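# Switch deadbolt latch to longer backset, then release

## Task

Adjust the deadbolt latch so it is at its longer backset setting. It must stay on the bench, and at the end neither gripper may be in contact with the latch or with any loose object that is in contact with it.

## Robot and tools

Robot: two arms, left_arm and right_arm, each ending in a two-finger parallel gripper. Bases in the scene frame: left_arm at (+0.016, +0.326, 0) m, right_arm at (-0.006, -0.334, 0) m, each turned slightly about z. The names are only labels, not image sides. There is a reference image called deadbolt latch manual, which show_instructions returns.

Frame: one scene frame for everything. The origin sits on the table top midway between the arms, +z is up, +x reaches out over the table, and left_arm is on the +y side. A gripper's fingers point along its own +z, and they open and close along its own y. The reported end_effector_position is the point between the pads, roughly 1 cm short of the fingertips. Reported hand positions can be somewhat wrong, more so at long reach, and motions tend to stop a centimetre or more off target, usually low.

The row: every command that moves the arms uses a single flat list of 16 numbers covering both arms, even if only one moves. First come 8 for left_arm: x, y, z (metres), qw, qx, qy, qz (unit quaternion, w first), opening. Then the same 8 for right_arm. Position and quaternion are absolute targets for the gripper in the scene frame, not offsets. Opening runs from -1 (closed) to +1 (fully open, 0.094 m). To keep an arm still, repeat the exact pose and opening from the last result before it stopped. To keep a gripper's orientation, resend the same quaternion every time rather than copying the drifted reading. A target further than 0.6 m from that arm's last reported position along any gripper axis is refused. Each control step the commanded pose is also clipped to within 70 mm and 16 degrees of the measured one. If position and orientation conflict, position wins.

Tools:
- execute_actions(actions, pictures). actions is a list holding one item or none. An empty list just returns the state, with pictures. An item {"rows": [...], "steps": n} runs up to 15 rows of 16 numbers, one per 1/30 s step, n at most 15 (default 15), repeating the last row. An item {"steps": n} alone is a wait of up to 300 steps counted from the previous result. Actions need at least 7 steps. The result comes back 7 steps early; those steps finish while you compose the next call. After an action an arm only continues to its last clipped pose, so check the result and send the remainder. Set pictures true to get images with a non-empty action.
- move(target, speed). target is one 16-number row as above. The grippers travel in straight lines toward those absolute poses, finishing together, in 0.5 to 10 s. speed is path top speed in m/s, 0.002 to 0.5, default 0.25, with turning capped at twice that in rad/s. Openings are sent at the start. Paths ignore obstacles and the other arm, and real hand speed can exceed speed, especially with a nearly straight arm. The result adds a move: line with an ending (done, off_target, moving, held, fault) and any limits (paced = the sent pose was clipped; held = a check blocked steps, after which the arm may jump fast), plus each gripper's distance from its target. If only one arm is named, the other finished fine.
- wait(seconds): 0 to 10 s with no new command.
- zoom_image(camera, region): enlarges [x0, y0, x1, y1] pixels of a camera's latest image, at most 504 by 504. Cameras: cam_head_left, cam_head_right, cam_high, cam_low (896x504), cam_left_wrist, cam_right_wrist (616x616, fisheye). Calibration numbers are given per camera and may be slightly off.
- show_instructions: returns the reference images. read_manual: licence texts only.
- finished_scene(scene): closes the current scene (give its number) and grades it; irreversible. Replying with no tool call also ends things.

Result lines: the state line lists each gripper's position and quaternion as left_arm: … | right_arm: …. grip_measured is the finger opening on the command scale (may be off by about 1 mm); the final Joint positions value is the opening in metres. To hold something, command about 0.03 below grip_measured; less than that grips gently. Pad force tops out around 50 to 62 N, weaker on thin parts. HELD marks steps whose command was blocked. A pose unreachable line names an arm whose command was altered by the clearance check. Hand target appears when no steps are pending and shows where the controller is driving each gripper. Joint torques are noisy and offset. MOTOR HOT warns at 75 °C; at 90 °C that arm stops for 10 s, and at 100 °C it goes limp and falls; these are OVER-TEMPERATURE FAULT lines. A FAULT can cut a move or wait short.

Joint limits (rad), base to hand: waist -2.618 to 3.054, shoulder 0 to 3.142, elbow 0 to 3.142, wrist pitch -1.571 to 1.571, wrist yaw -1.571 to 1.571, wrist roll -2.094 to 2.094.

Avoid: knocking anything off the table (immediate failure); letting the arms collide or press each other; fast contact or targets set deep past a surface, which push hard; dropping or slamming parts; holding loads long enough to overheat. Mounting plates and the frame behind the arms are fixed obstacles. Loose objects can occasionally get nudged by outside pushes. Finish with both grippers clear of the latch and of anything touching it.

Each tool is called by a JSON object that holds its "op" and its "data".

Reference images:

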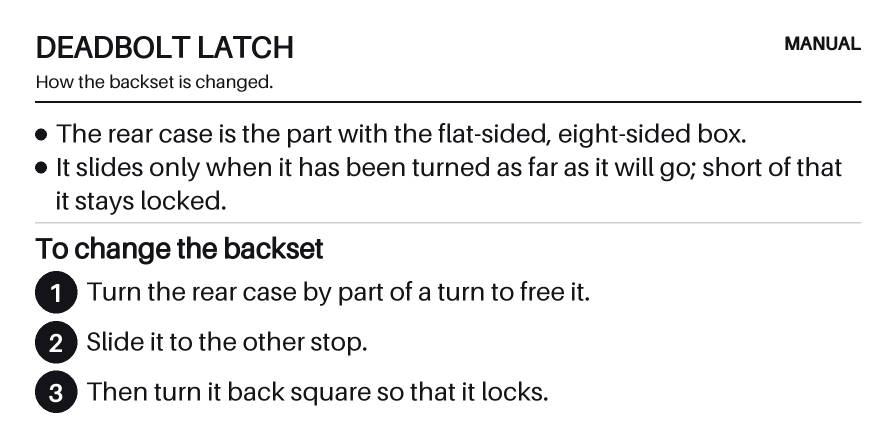

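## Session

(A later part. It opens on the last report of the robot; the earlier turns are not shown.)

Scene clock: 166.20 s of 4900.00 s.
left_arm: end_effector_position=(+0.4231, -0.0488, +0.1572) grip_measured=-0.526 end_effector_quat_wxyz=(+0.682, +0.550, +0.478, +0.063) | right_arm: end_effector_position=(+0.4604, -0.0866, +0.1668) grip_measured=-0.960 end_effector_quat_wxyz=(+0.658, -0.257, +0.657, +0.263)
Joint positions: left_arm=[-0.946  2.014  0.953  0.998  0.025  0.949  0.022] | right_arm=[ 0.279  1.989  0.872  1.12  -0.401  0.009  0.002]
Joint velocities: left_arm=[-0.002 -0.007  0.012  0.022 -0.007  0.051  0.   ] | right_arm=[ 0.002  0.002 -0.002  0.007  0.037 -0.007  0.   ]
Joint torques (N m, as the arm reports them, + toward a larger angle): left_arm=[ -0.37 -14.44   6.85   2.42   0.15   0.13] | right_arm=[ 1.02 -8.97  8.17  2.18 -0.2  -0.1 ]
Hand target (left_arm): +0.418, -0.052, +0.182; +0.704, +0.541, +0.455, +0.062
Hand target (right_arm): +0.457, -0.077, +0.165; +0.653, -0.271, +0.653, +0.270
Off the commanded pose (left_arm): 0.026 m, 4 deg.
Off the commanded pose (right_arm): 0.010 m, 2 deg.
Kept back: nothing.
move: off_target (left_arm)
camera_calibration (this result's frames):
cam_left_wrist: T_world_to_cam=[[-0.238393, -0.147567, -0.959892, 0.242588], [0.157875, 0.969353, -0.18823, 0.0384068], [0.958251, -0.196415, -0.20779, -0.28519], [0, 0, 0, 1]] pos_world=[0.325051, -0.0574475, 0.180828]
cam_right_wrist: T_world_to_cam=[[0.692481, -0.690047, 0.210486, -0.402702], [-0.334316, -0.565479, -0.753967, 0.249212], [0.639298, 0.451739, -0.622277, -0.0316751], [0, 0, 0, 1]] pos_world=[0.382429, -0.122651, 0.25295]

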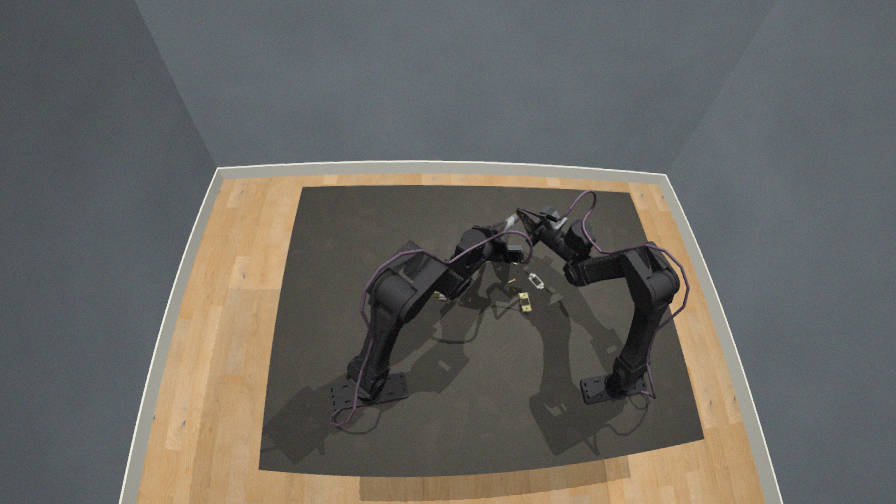

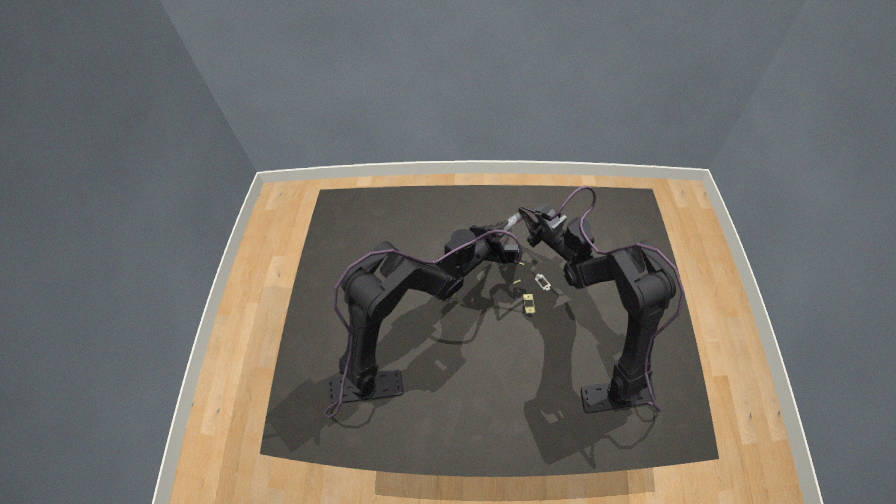

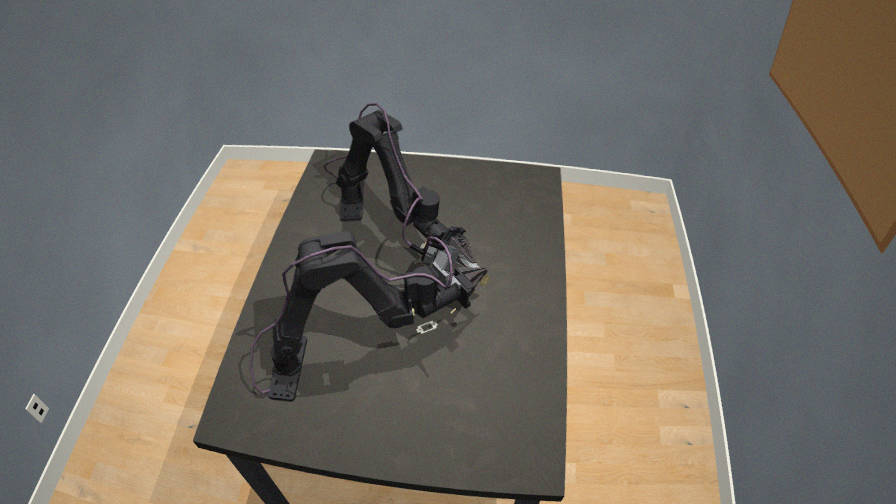

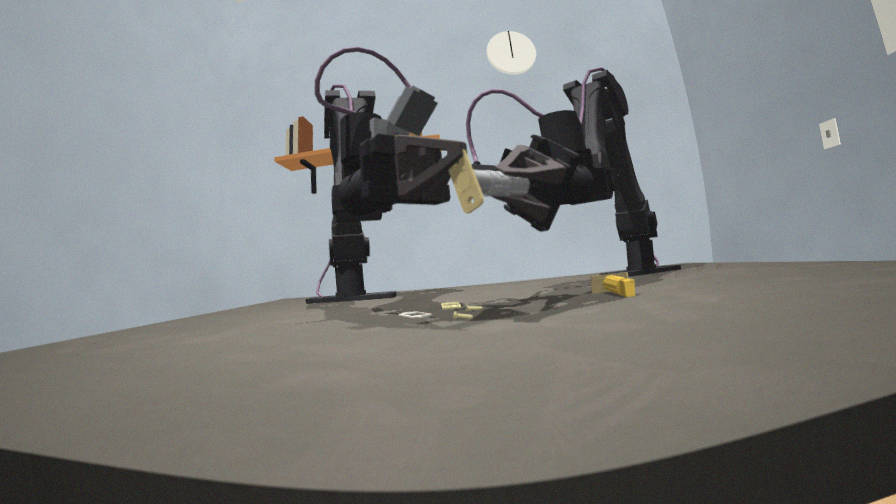

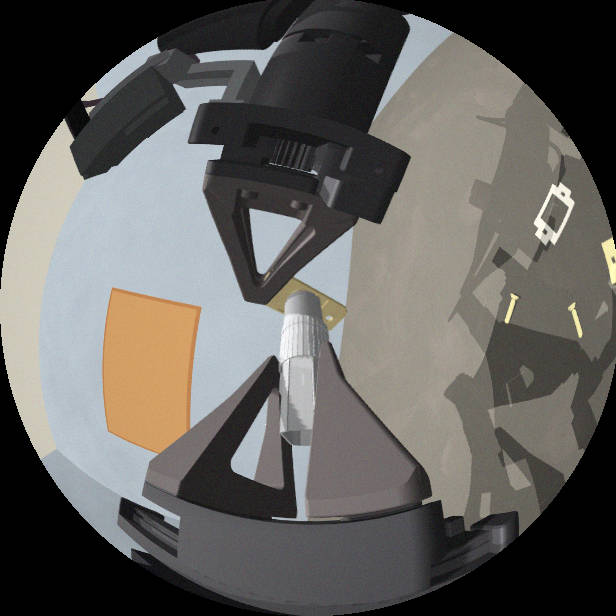

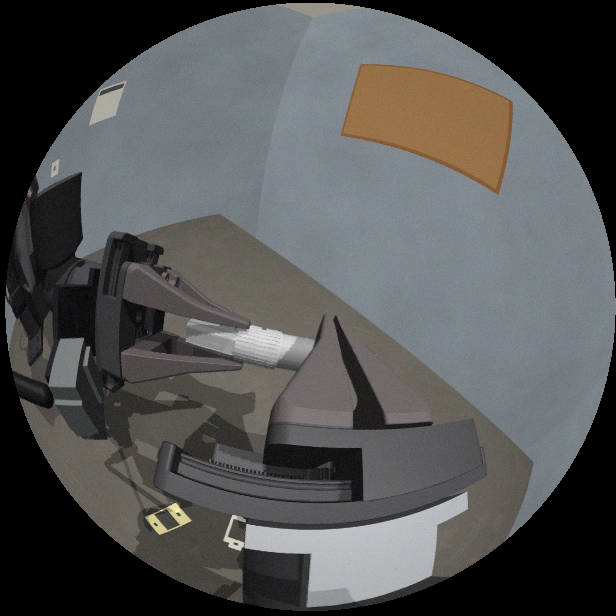

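{"op": "move", "data": {"target": [0.4181,-0.0522,0.182,0.6982,0.5719,0.4162,0.1105,-0.6, 0.457,-0.077,0.165,0.6533,-0.2706,0.6533,0.2706,-1.0], "speed": 0.1}}

Scene clock: 167.57 s of 4900.00 s.
left_arm: end_effector_position=(+0.4234, -0.0487, +0.1598) grip_measured=-0.526 end_effector_quat_wxyz=(+0.681, +0.572, +0.446, +0.101) | right_arm: end_effector_position=(+0.4607, -0.0870, +0.1698) grip_measured=-0.960 end_effector_quat_wxyz=(+0.661, -0.254, +0.654, +0.265)
Joint positions: left_arm=[-0.946  2.014  0.953  1.009  0.023  1.056  0.022] | right_arm=[ 0.279  1.989  0.872  1.133 -0.399  0.016  0.002]
Joint velocities: left_arm=[-0.012  0.022  0.002  0.022  0.007  0.007 -0.   ] | right_arm=[-0.002 -0.012  0.007  0.051 -0.022  0.051 -0.001]
Joint torques (N m, as the arm reports them, + toward a larger angle): left_arm=[ -0.42 -14.51   6.89   2.31   0.13   0.39] | right_arm=[ 0.99 -8.96  8.21  2.01 -0.19 -0.17]
Hand target (left_arm): +0.418, -0.052, +0.182; +0.698, +0.571, +0.417, +0.111
Hand target (right_arm): +0.457, -0.077, +0.165; +0.653, -0.270, +0.653, +0.271
Off the commanded pose (left_arm): 0.023 m, 4 deg.
Off the commanded pose (right_arm): 0.012 m, 2 deg.
Kept back: nothing.
move: off_target (left_arm, right_arm)
camera_calibration (this result's frames):
cam_left_wrist: T_world_to_cam=[[-0.159305, -0.0782267, -0.984125, 0.218984], [0.174393, 0.978949, -0.106045, 0.0191073], [0.971704, -0.188518, -0.142309, -0.300685], [0, 0, 0, 1]] pos_world=[0.32373, -0.0582592, 0.174743]
cam_right_wrist: T_world_to_cam=[[0.689169, -0.693898, 0.208689, -0.4023], [-0.330314, -0.557191, -0.76186, 0.251623], [0.644933, 0.456117, -0.613203, -0.0335672], [0, 0, 0, 1]] pos_world=[0.382016, -0.123643, 0.255073]

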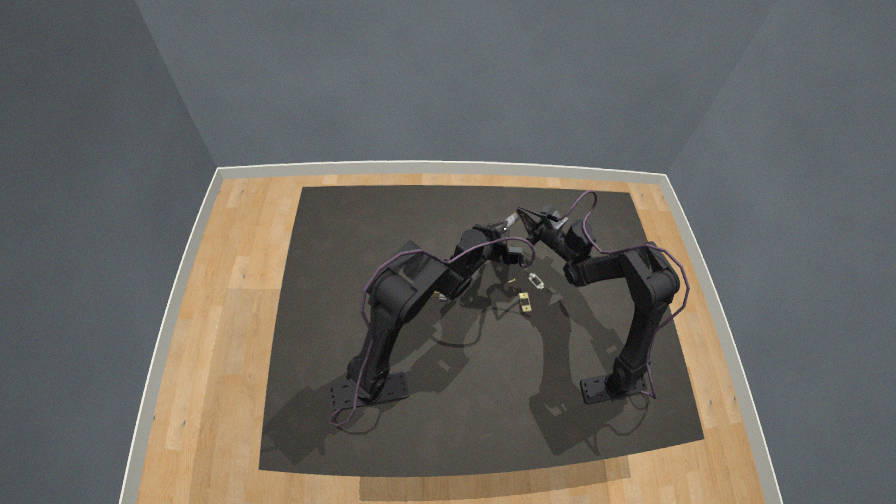

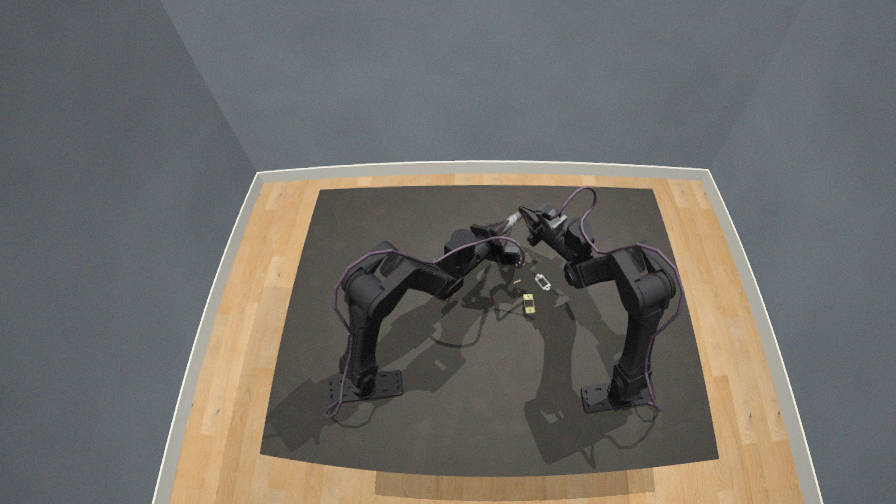

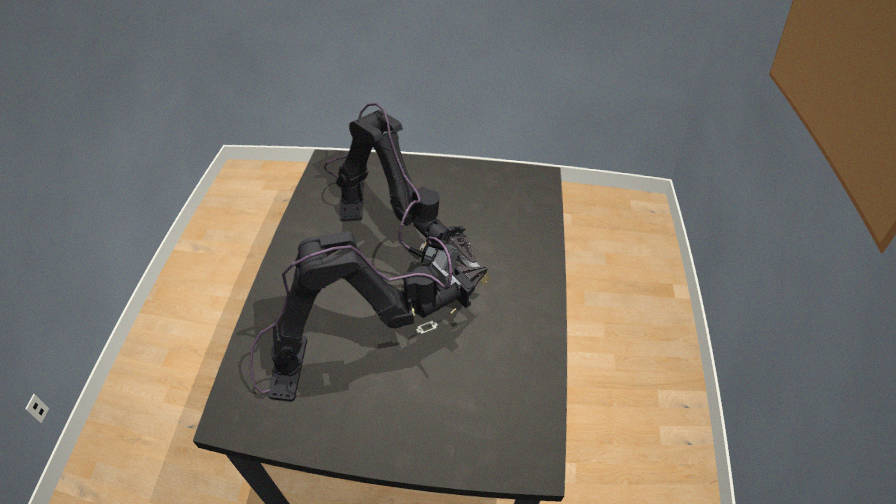

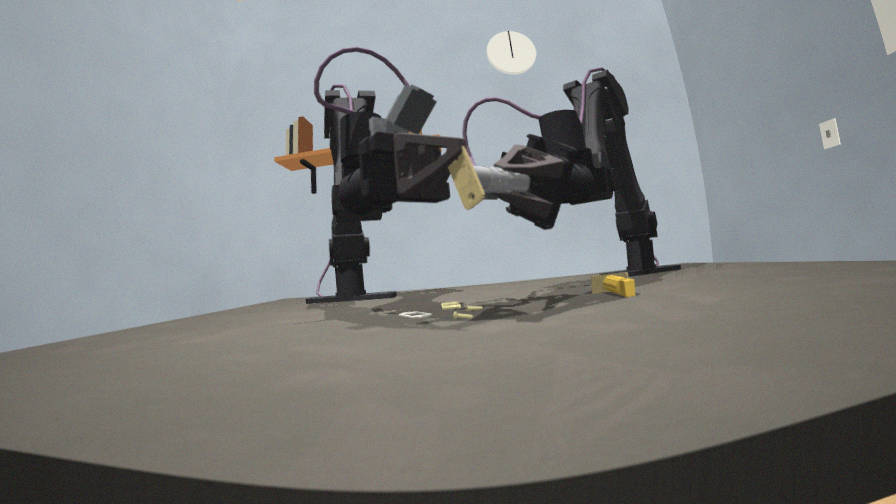

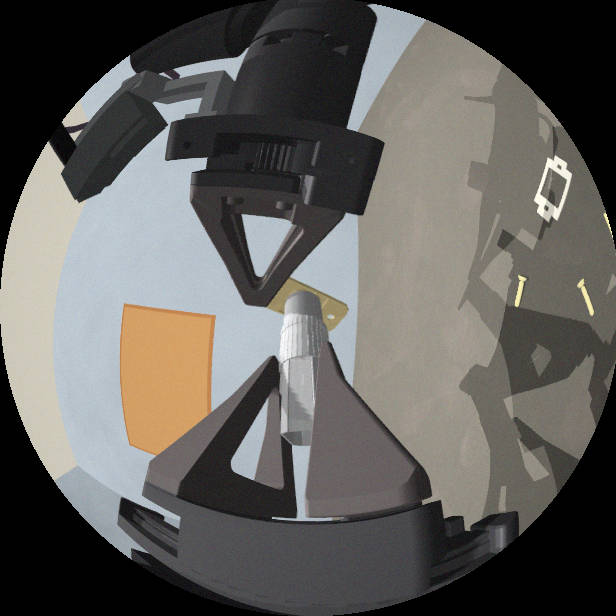

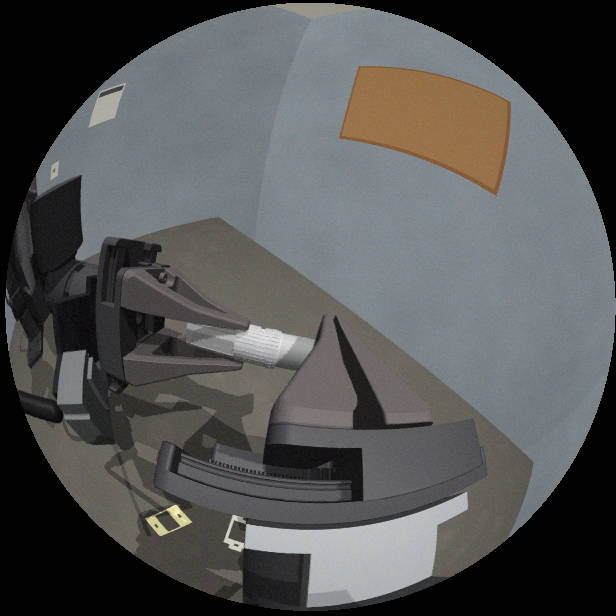

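{"op": "move", "data": {"target": [0.383,-0.017,0.182,0.6982,0.5719,0.4162,0.1105,-0.6, 0.478,-0.098,0.165,0.6533,-0.2706,0.6533,0.2706,-1.0], "speed": 0.04}}

Scene clock: 169.47 s of 4900.00 s.
left_arm: end_effector_position=(+0.3864, -0.0235, +0.1655) grip_measured=-0.526 end_effector_quat_wxyz=(+0.686, +0.579, +0.432, +0.093) | right_arm: end_effector_position=(+0.4409, -0.0663, +0.1723) grip_measured=-0.960 end_effector_quat_wxyz=(+0.634, -0.306, +0.629, +0.331)
Joint positions: left_arm=[-0.946  1.878  0.759  1.077  0.058  1.066  0.022] | right_arm=[ 0.272  1.998  0.89   1.133 -0.588  0.042  0.002]
Joint velocities: left_arm=[ 0.002 -0.012 -0.022 -0.037 -0.007 -0.051  0.   ] | right_arm=[-0.002  0.007 -0.017 -0.007 -0.022  0.007  0.001]
Joint torques (N m, as the arm reports them, + toward a larger angle): left_arm=[  0.21 -13.4    4.43   2.37  -0.11   0.34] | right_arm=[-4.27 -8.1   9.71  1.76  0.99 -0.38]
Hand target (left_arm): +0.383, -0.017, +0.181; +0.698, +0.572, +0.417, +0.111
Hand target (right_arm): +0.473, -0.100, +0.165; +0.652, -0.271, +0.653, +0.272
Off the commanded pose (left_arm): 0.018 m, 3 deg.
Off the commanded pose (right_arm): 0.049 m, 9 deg.
Kept back: nothing.
move: off_target (left_arm, right_arm)
camera_calibration (this result's frames):
cam_left_wrist: T_world_to_cam=[[-0.148974, -0.0730942, -0.986136, 0.217155], [0.210079, 0.972159, -0.103795, -0.0128829], [0.966268, -0.222629, -0.129471, -0.260017], [0, 0, 0, 1]] pos_world=[0.286303, -0.0294904, 0.179142]
cam_right_wrist: T_world_to_cam=[[0.806203, -0.559967, 0.19098, -0.414498], [-0.231612, -0.595749, -0.76905, 0.213601], [0.544419, 0.575778, -0.60999, 0.0230259], [0, 0, 0, 1]] pos_world=[0.371106, -0.11811, 0.257477]

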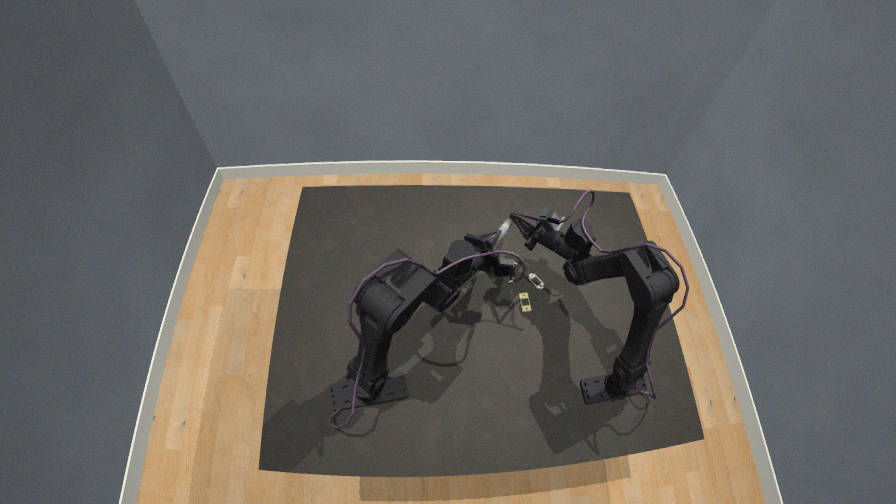

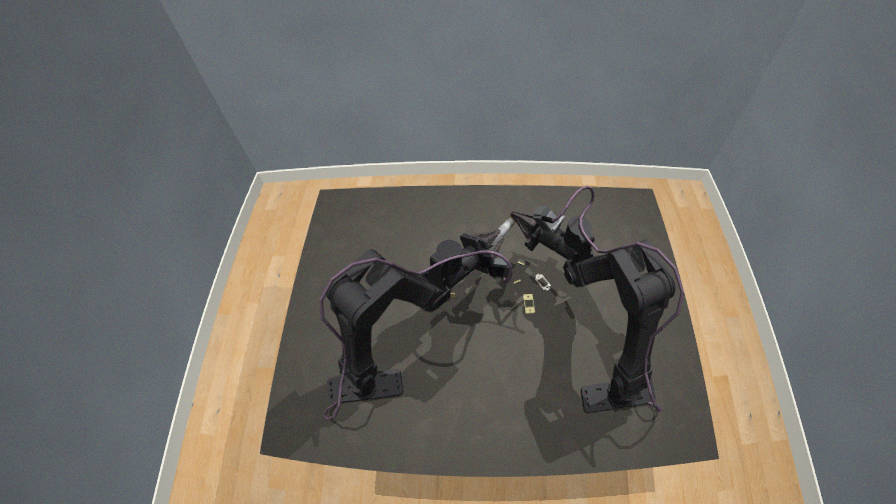

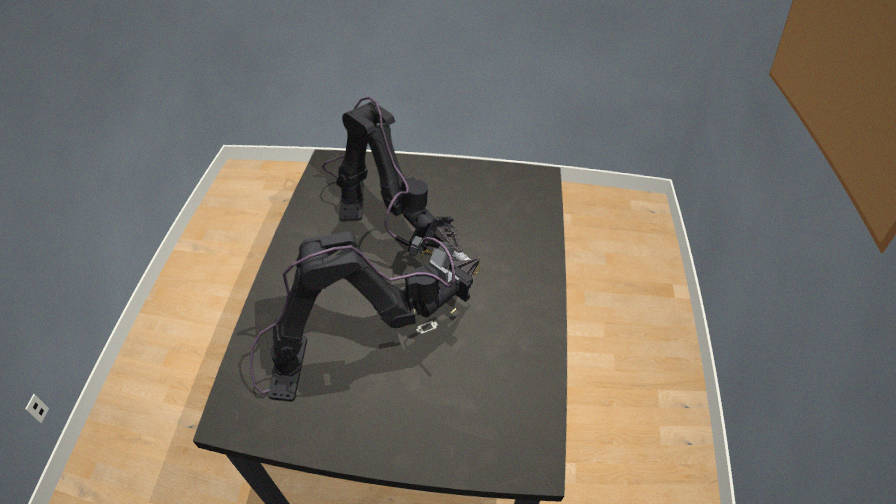

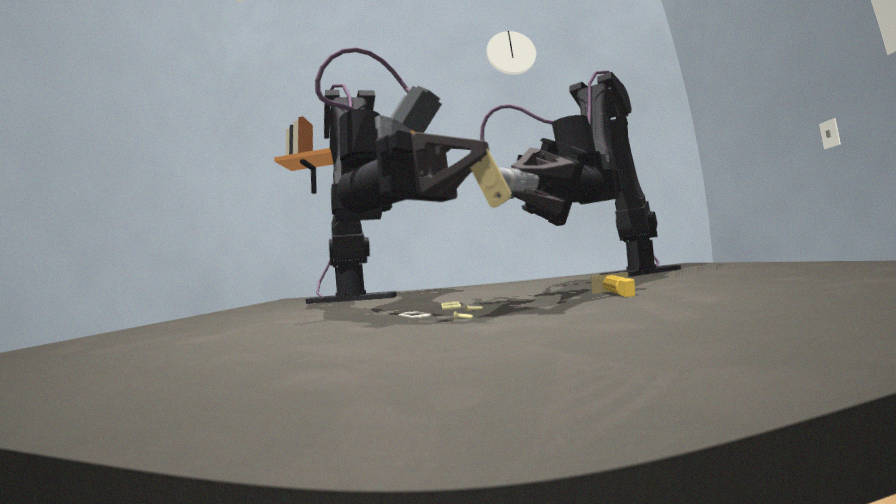

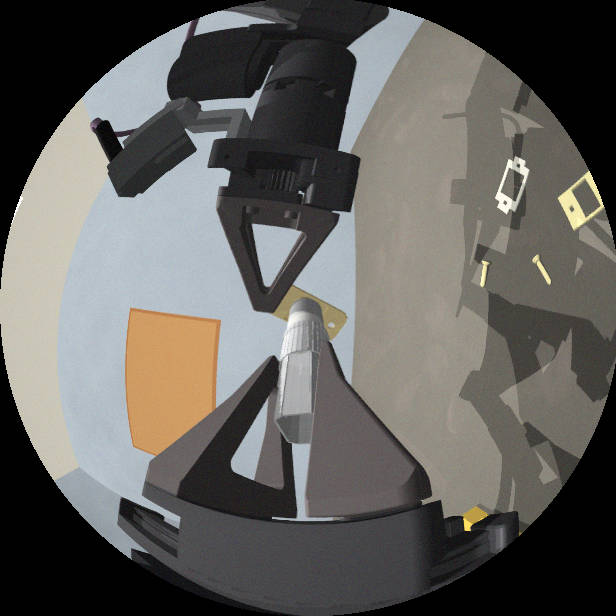

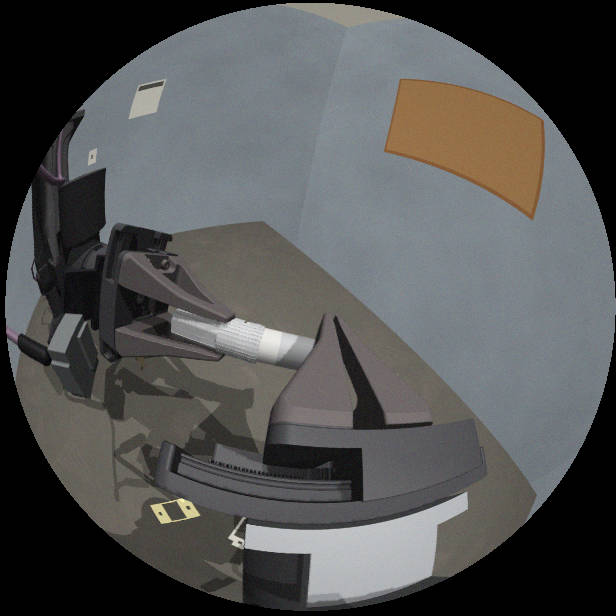

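{"op": "move", "data": {"target": [0.4005,-0.0345,0.182,0.6645,0.2988,0.6409,-0.2418,-0.6, 0.457,-0.077,0.165,0.6533,-0.2706,0.6533,0.2706,-1.0], "speed": 0.15}}

Scene clock: 173.77 s of 4900.00 s.
left_arm: end_effector_position=(+0.4007, -0.0250, +0.1669) grip_measured=-0.526 end_effector_quat_wxyz=(+0.656, +0.305, +0.657, -0.212) | right_arm: end_effector_position=(+0.4500, -0.0685, +0.1728) grip_measured=-0.960 end_effector_quat_wxyz=(+0.650, -0.283, +0.639, +0.299)
Joint positions: left_arm=[-0.946  1.9    0.812  1.037  0.01   0.123  0.022] | right_arm=[ 0.294  1.998  0.89   1.135 -0.48   0.027  0.002]
Joint velocities: left_arm=[ 0.002  0.017  0.012  0.007 -0.022 -0.066  0.001] | right_arm=[-0.002 -0.002 -0.002 -0.051  0.022 -0.022 -0.   ]
Joint torques (N m, as the arm reports them, + toward a larger angle): left_arm=[-0.19 -9.92  9.45  2.4   0.33 -0.3 ] | right_arm=[-0.26 -9.83  6.43  2.    0.62 -0.25]
Hand target (left_arm): +0.399, -0.034, +0.182; +0.664, +0.299, +0.641, -0.241
Hand target (right_arm): +0.457, -0.077, +0.165; +0.653, -0.271, +0.653, +0.271
Off the commanded pose (left_arm): 0.018 m, 4 deg.
Off the commanded pose (right_arm): 0.013 m, 4 deg.
Kept back: nothing.
move: off_target (left_arm, right_arm)
camera_calibration (this result's frames):
cam_left_wrist: T_world_to_cam=[[-0.630533, -0.630684, -0.452399, 0.310508], [-0.162098, 0.677016, -0.717896, 0.230036], [0.759047, -0.379324, -0.529114, -0.128158], [0, 0, 0, 1]] pos_world=[0.330352, -0.00851919, 0.237805]
cam_right_wrist: T_world_to_cam=[[0.752498, -0.626158, 0.20414, -0.405786], [-0.273282, -0.578887, -0.768249, 0.234599], [0.599219, 0.522318, -0.606729, -0.00926934], [0, 0, 0, 1]] pos_world=[0.375019, -0.113438, 0.257443]

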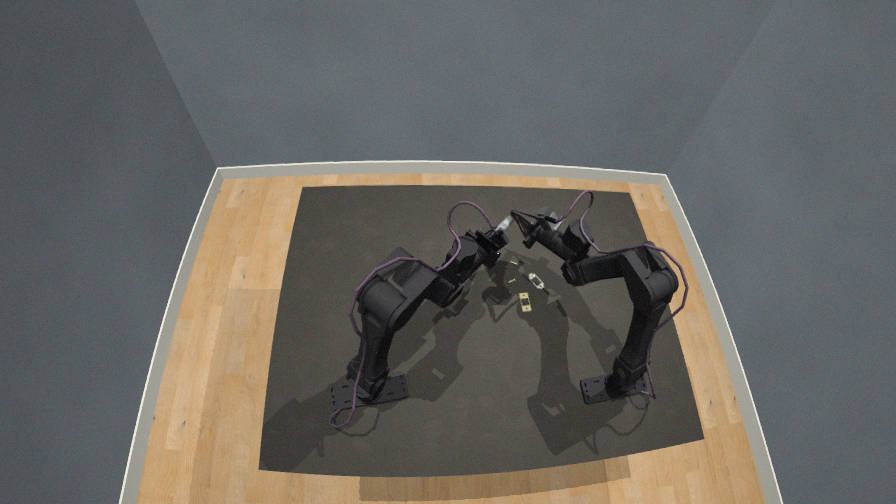

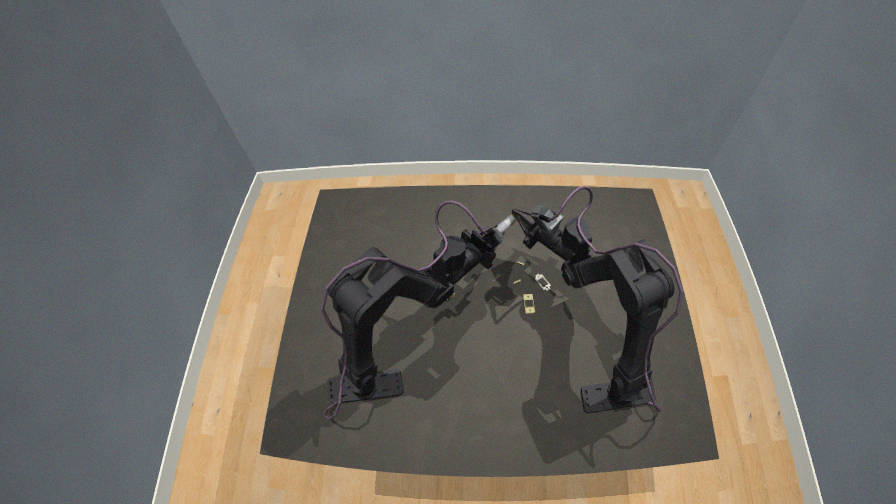

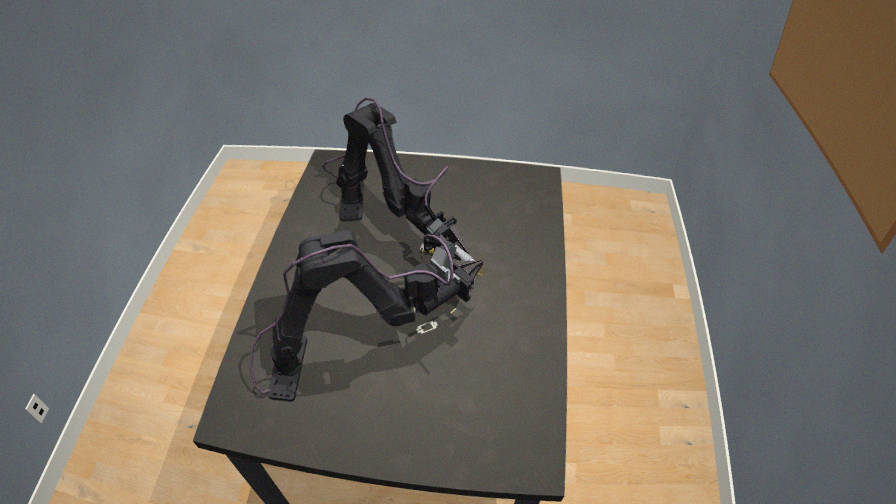

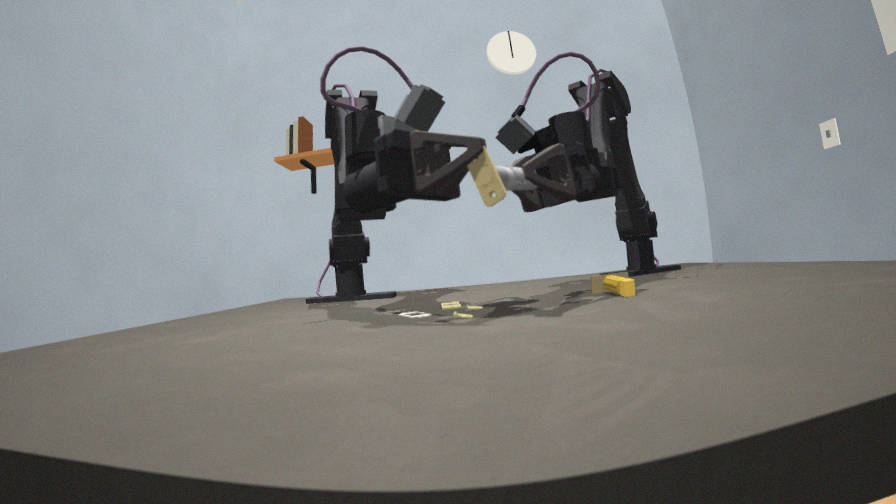

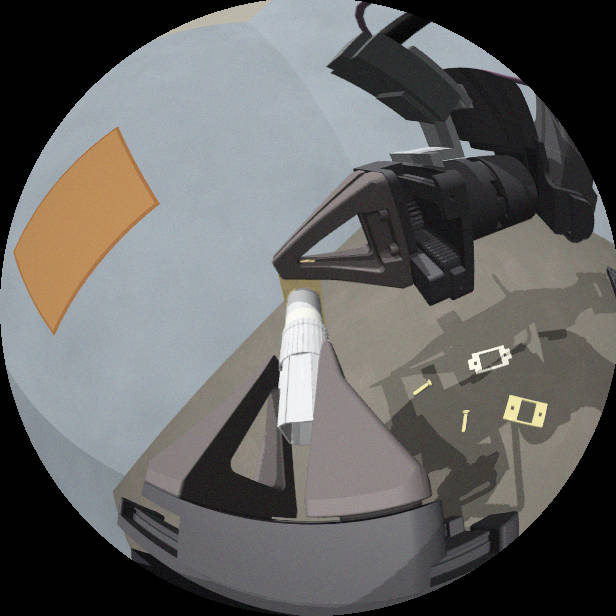

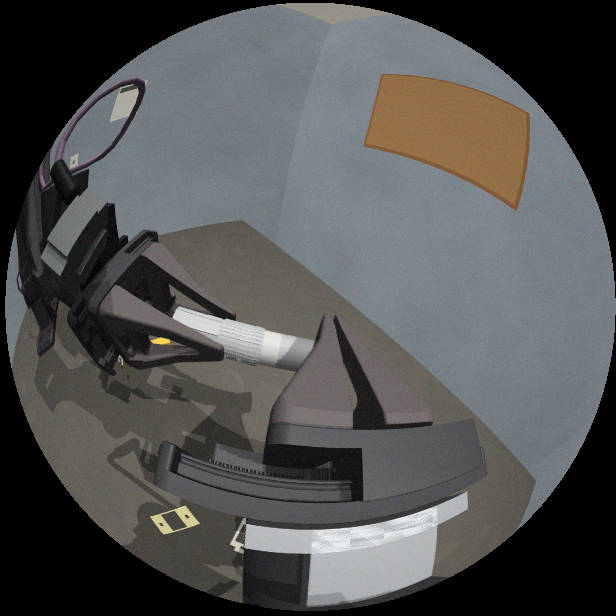

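{"op": "execute_actions", "data": {"actions": [{"rows": [[0.4005,-0.0345,0.182,0.6645,0.2988,0.6409,-0.2418,0.2, 0.457,-0.077,0.165,0.6533,-0.2706,0.6533,0.2706,-1.0]], "steps": 12}]}}

{"op": "move", "data": {"target": [0.33,0.036,0.182,0.6645,0.2988,0.6409,-0.2418,0.2, 0.457,-0.077,0.165,0.6533,-0.2706,0.6533,0.2706,-1.0], "speed": 0.15}}

Scene clock: 175.00 s of 4900.00 s.
left_arm: end_effector_position=(+0.4000, -0.0277, +0.1729) grip_measured=+0.194 end_effector_quat_wxyz=(+0.659, +0.302, +0.651, -0.224) | right_arm: end_effector_position=(+0.4545, -0.0726, +0.1693) grip_measured=-0.960 end_effector_quat_wxyz=(+0.652, -0.277, +0.646, +0.283)
Joint positions: left_arm=[-0.946  1.9    0.818  1.052  0.024  0.107  0.056] | right_arm=[ 0.294  1.998  0.89   1.119 -0.447  0.01   0.002]
Joint velocities: left_arm=[-0.002 -0.017  0.042  0.125  0.081 -0.037  0.009] | right_arm=[ 0.012  0.007  0.012 -0.051  0.168 -0.037 -0.001]
Joint torques (N m, as the arm reports them, + toward a larger angle): left_arm=[-0.17 -9.78  8.69  2.13  0.06 -0.08] | right_arm=[-0.06 -9.86  6.71  2.28  0.06 -0.01]
Steps of this call (steps 1 to 32: nothing new was sent; steps 33 to 37: the first 5 steps of this action). Readings (end_effector_position):
33: left_arm (+0.4006, -0.0251, +0.1669) | right_arm (+0.4502, -0.0687, +0.1728)
34: left_arm (+0.4002, -0.0257, +0.1679) | right_arm (+0.4517, -0.0700, +0.1720)
36: left_arm (+0.4000, -0.0272, +0.1714) | right_arm (+0.4539, -0.0721, +0.1699)
37: the state above

Scene clock: 176.37 s of 4900.00 s.
left_arm: end_effector_position=(+0.3316, +0.0321, +0.1744) grip_measured=+0.197 end_effector_quat_wxyz=(+0.660, +0.304, +0.645, -0.236) | right_arm: end_effector_position=(+0.4572, -0.0752, +0.1667) grip_measured=-0.960 end_effector_quat_wxyz=(+0.652, -0.273, +0.652, +0.273)
Joint positions: left_arm=[-0.937  1.622  0.444  1.161  0.055  0.098  0.056] | right_arm=[ 0.294  1.998  0.89   1.108 -0.426  0.     0.002]
Joint velocities: left_arm=[-0.007 -0.012 -0.002 -0.051 -0.037  0.022 -0.   ] | right_arm=[ 0.007 -0.027 -0.022  0.066 -0.007  0.022  0.001]
Joint torques (N m, as the arm reports them, + toward a larger angle): left_arm=[ 0.79 -8.99  5.41  2.16  0.09 -0.07] | right_arm=[-0.13 -9.74  6.65  2.31  0.07 -0.04]
Hand target (left_arm): +0.331, +0.037, +0.181; +0.665, +0.299, +0.641, -0.241
Hand target (right_arm): +0.457, -0.077, +0.165; +0.653, -0.271, +0.653, +0.271
Off your previous action's commanded pose (left_arm): 0.008 m, 2 deg at its last step (step 7 of this call).
Off your previous action's commanded pose (right_arm): 0.004 m, 1 deg at its last step (step 7 of this call).
Off the commanded pose (left_arm): 0.009 m, 1 deg.
Off the commanded pose (right_arm): 0.002 m, 0 deg.
Kept back: nothing.
move: done
camera_calibration (this result's frames):
cam_left_wrist: T_world_to_cam=[[-0.650171, -0.625997, -0.430586, 0.308875], [-0.134275, 0.652469, -0.745825, 0.181936], [0.747829, -0.427097, -0.508273, -0.0484429], [0, 0, 0, 1]] pos_world=[0.261478, 0.0539577, 0.244068]
cam_right_wrist: T_world_to_cam=[[0.718618, -0.660538, 0.217434, -0.403444], [-0.30925, -0.583603, -0.750848, 0.241199], [0.622859, 0.472331, -0.623659, -0.0255299], [0, 0, 0, 1]] pos_world=[0.380414, -0.113667, 0.252904]

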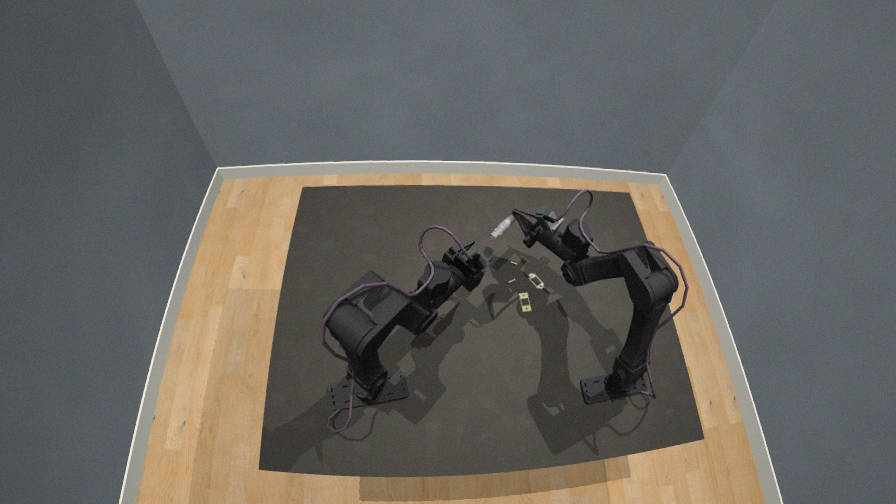

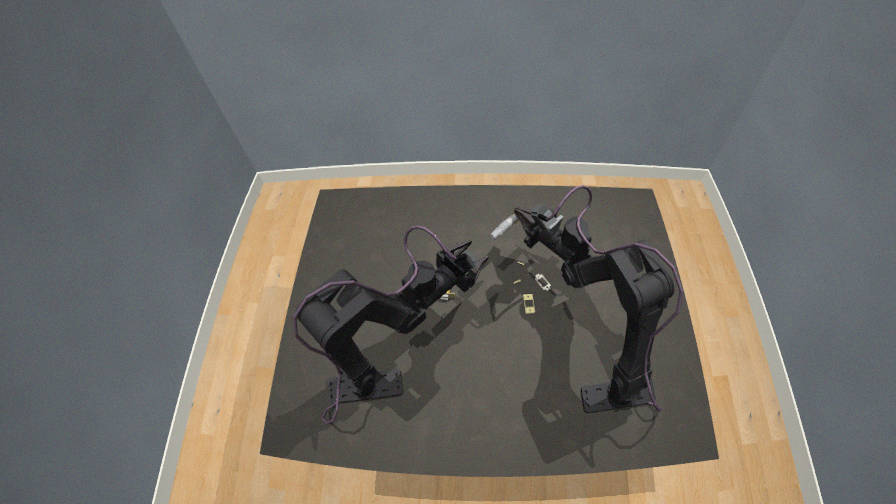

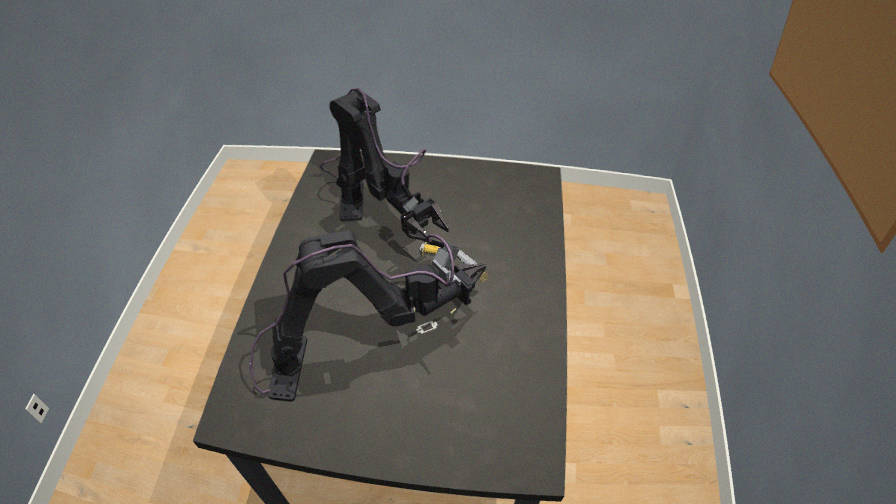

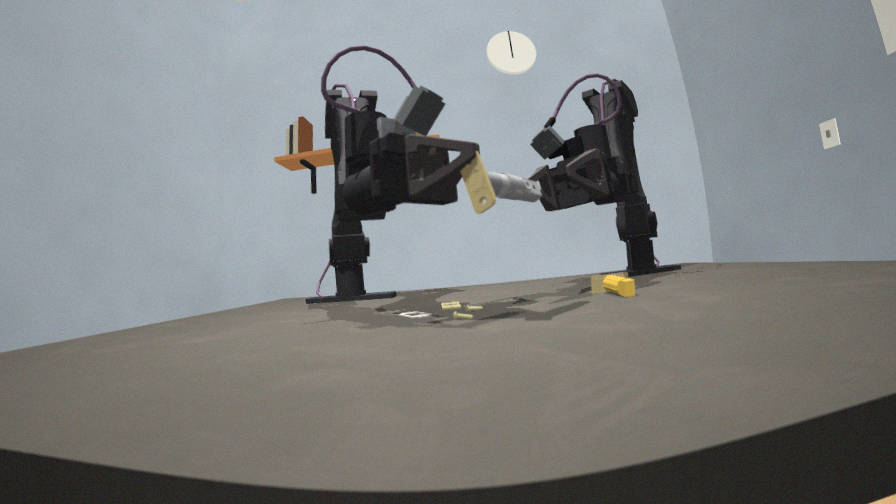

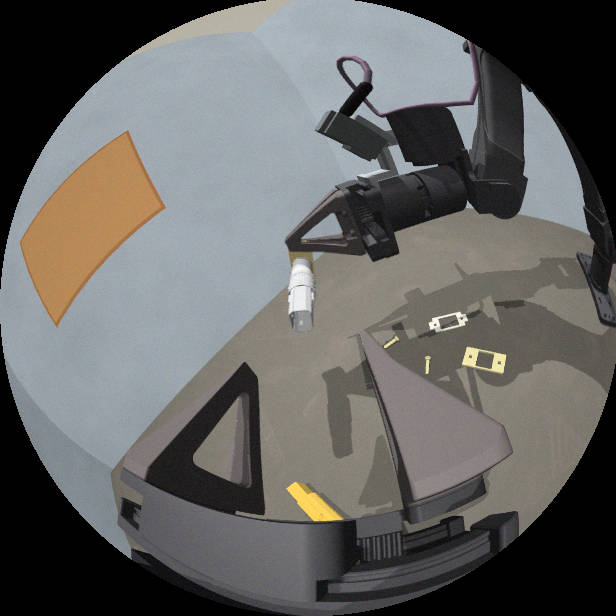

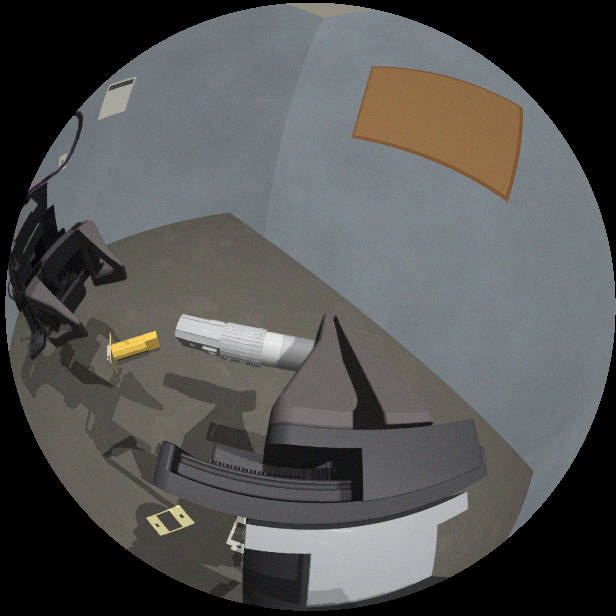

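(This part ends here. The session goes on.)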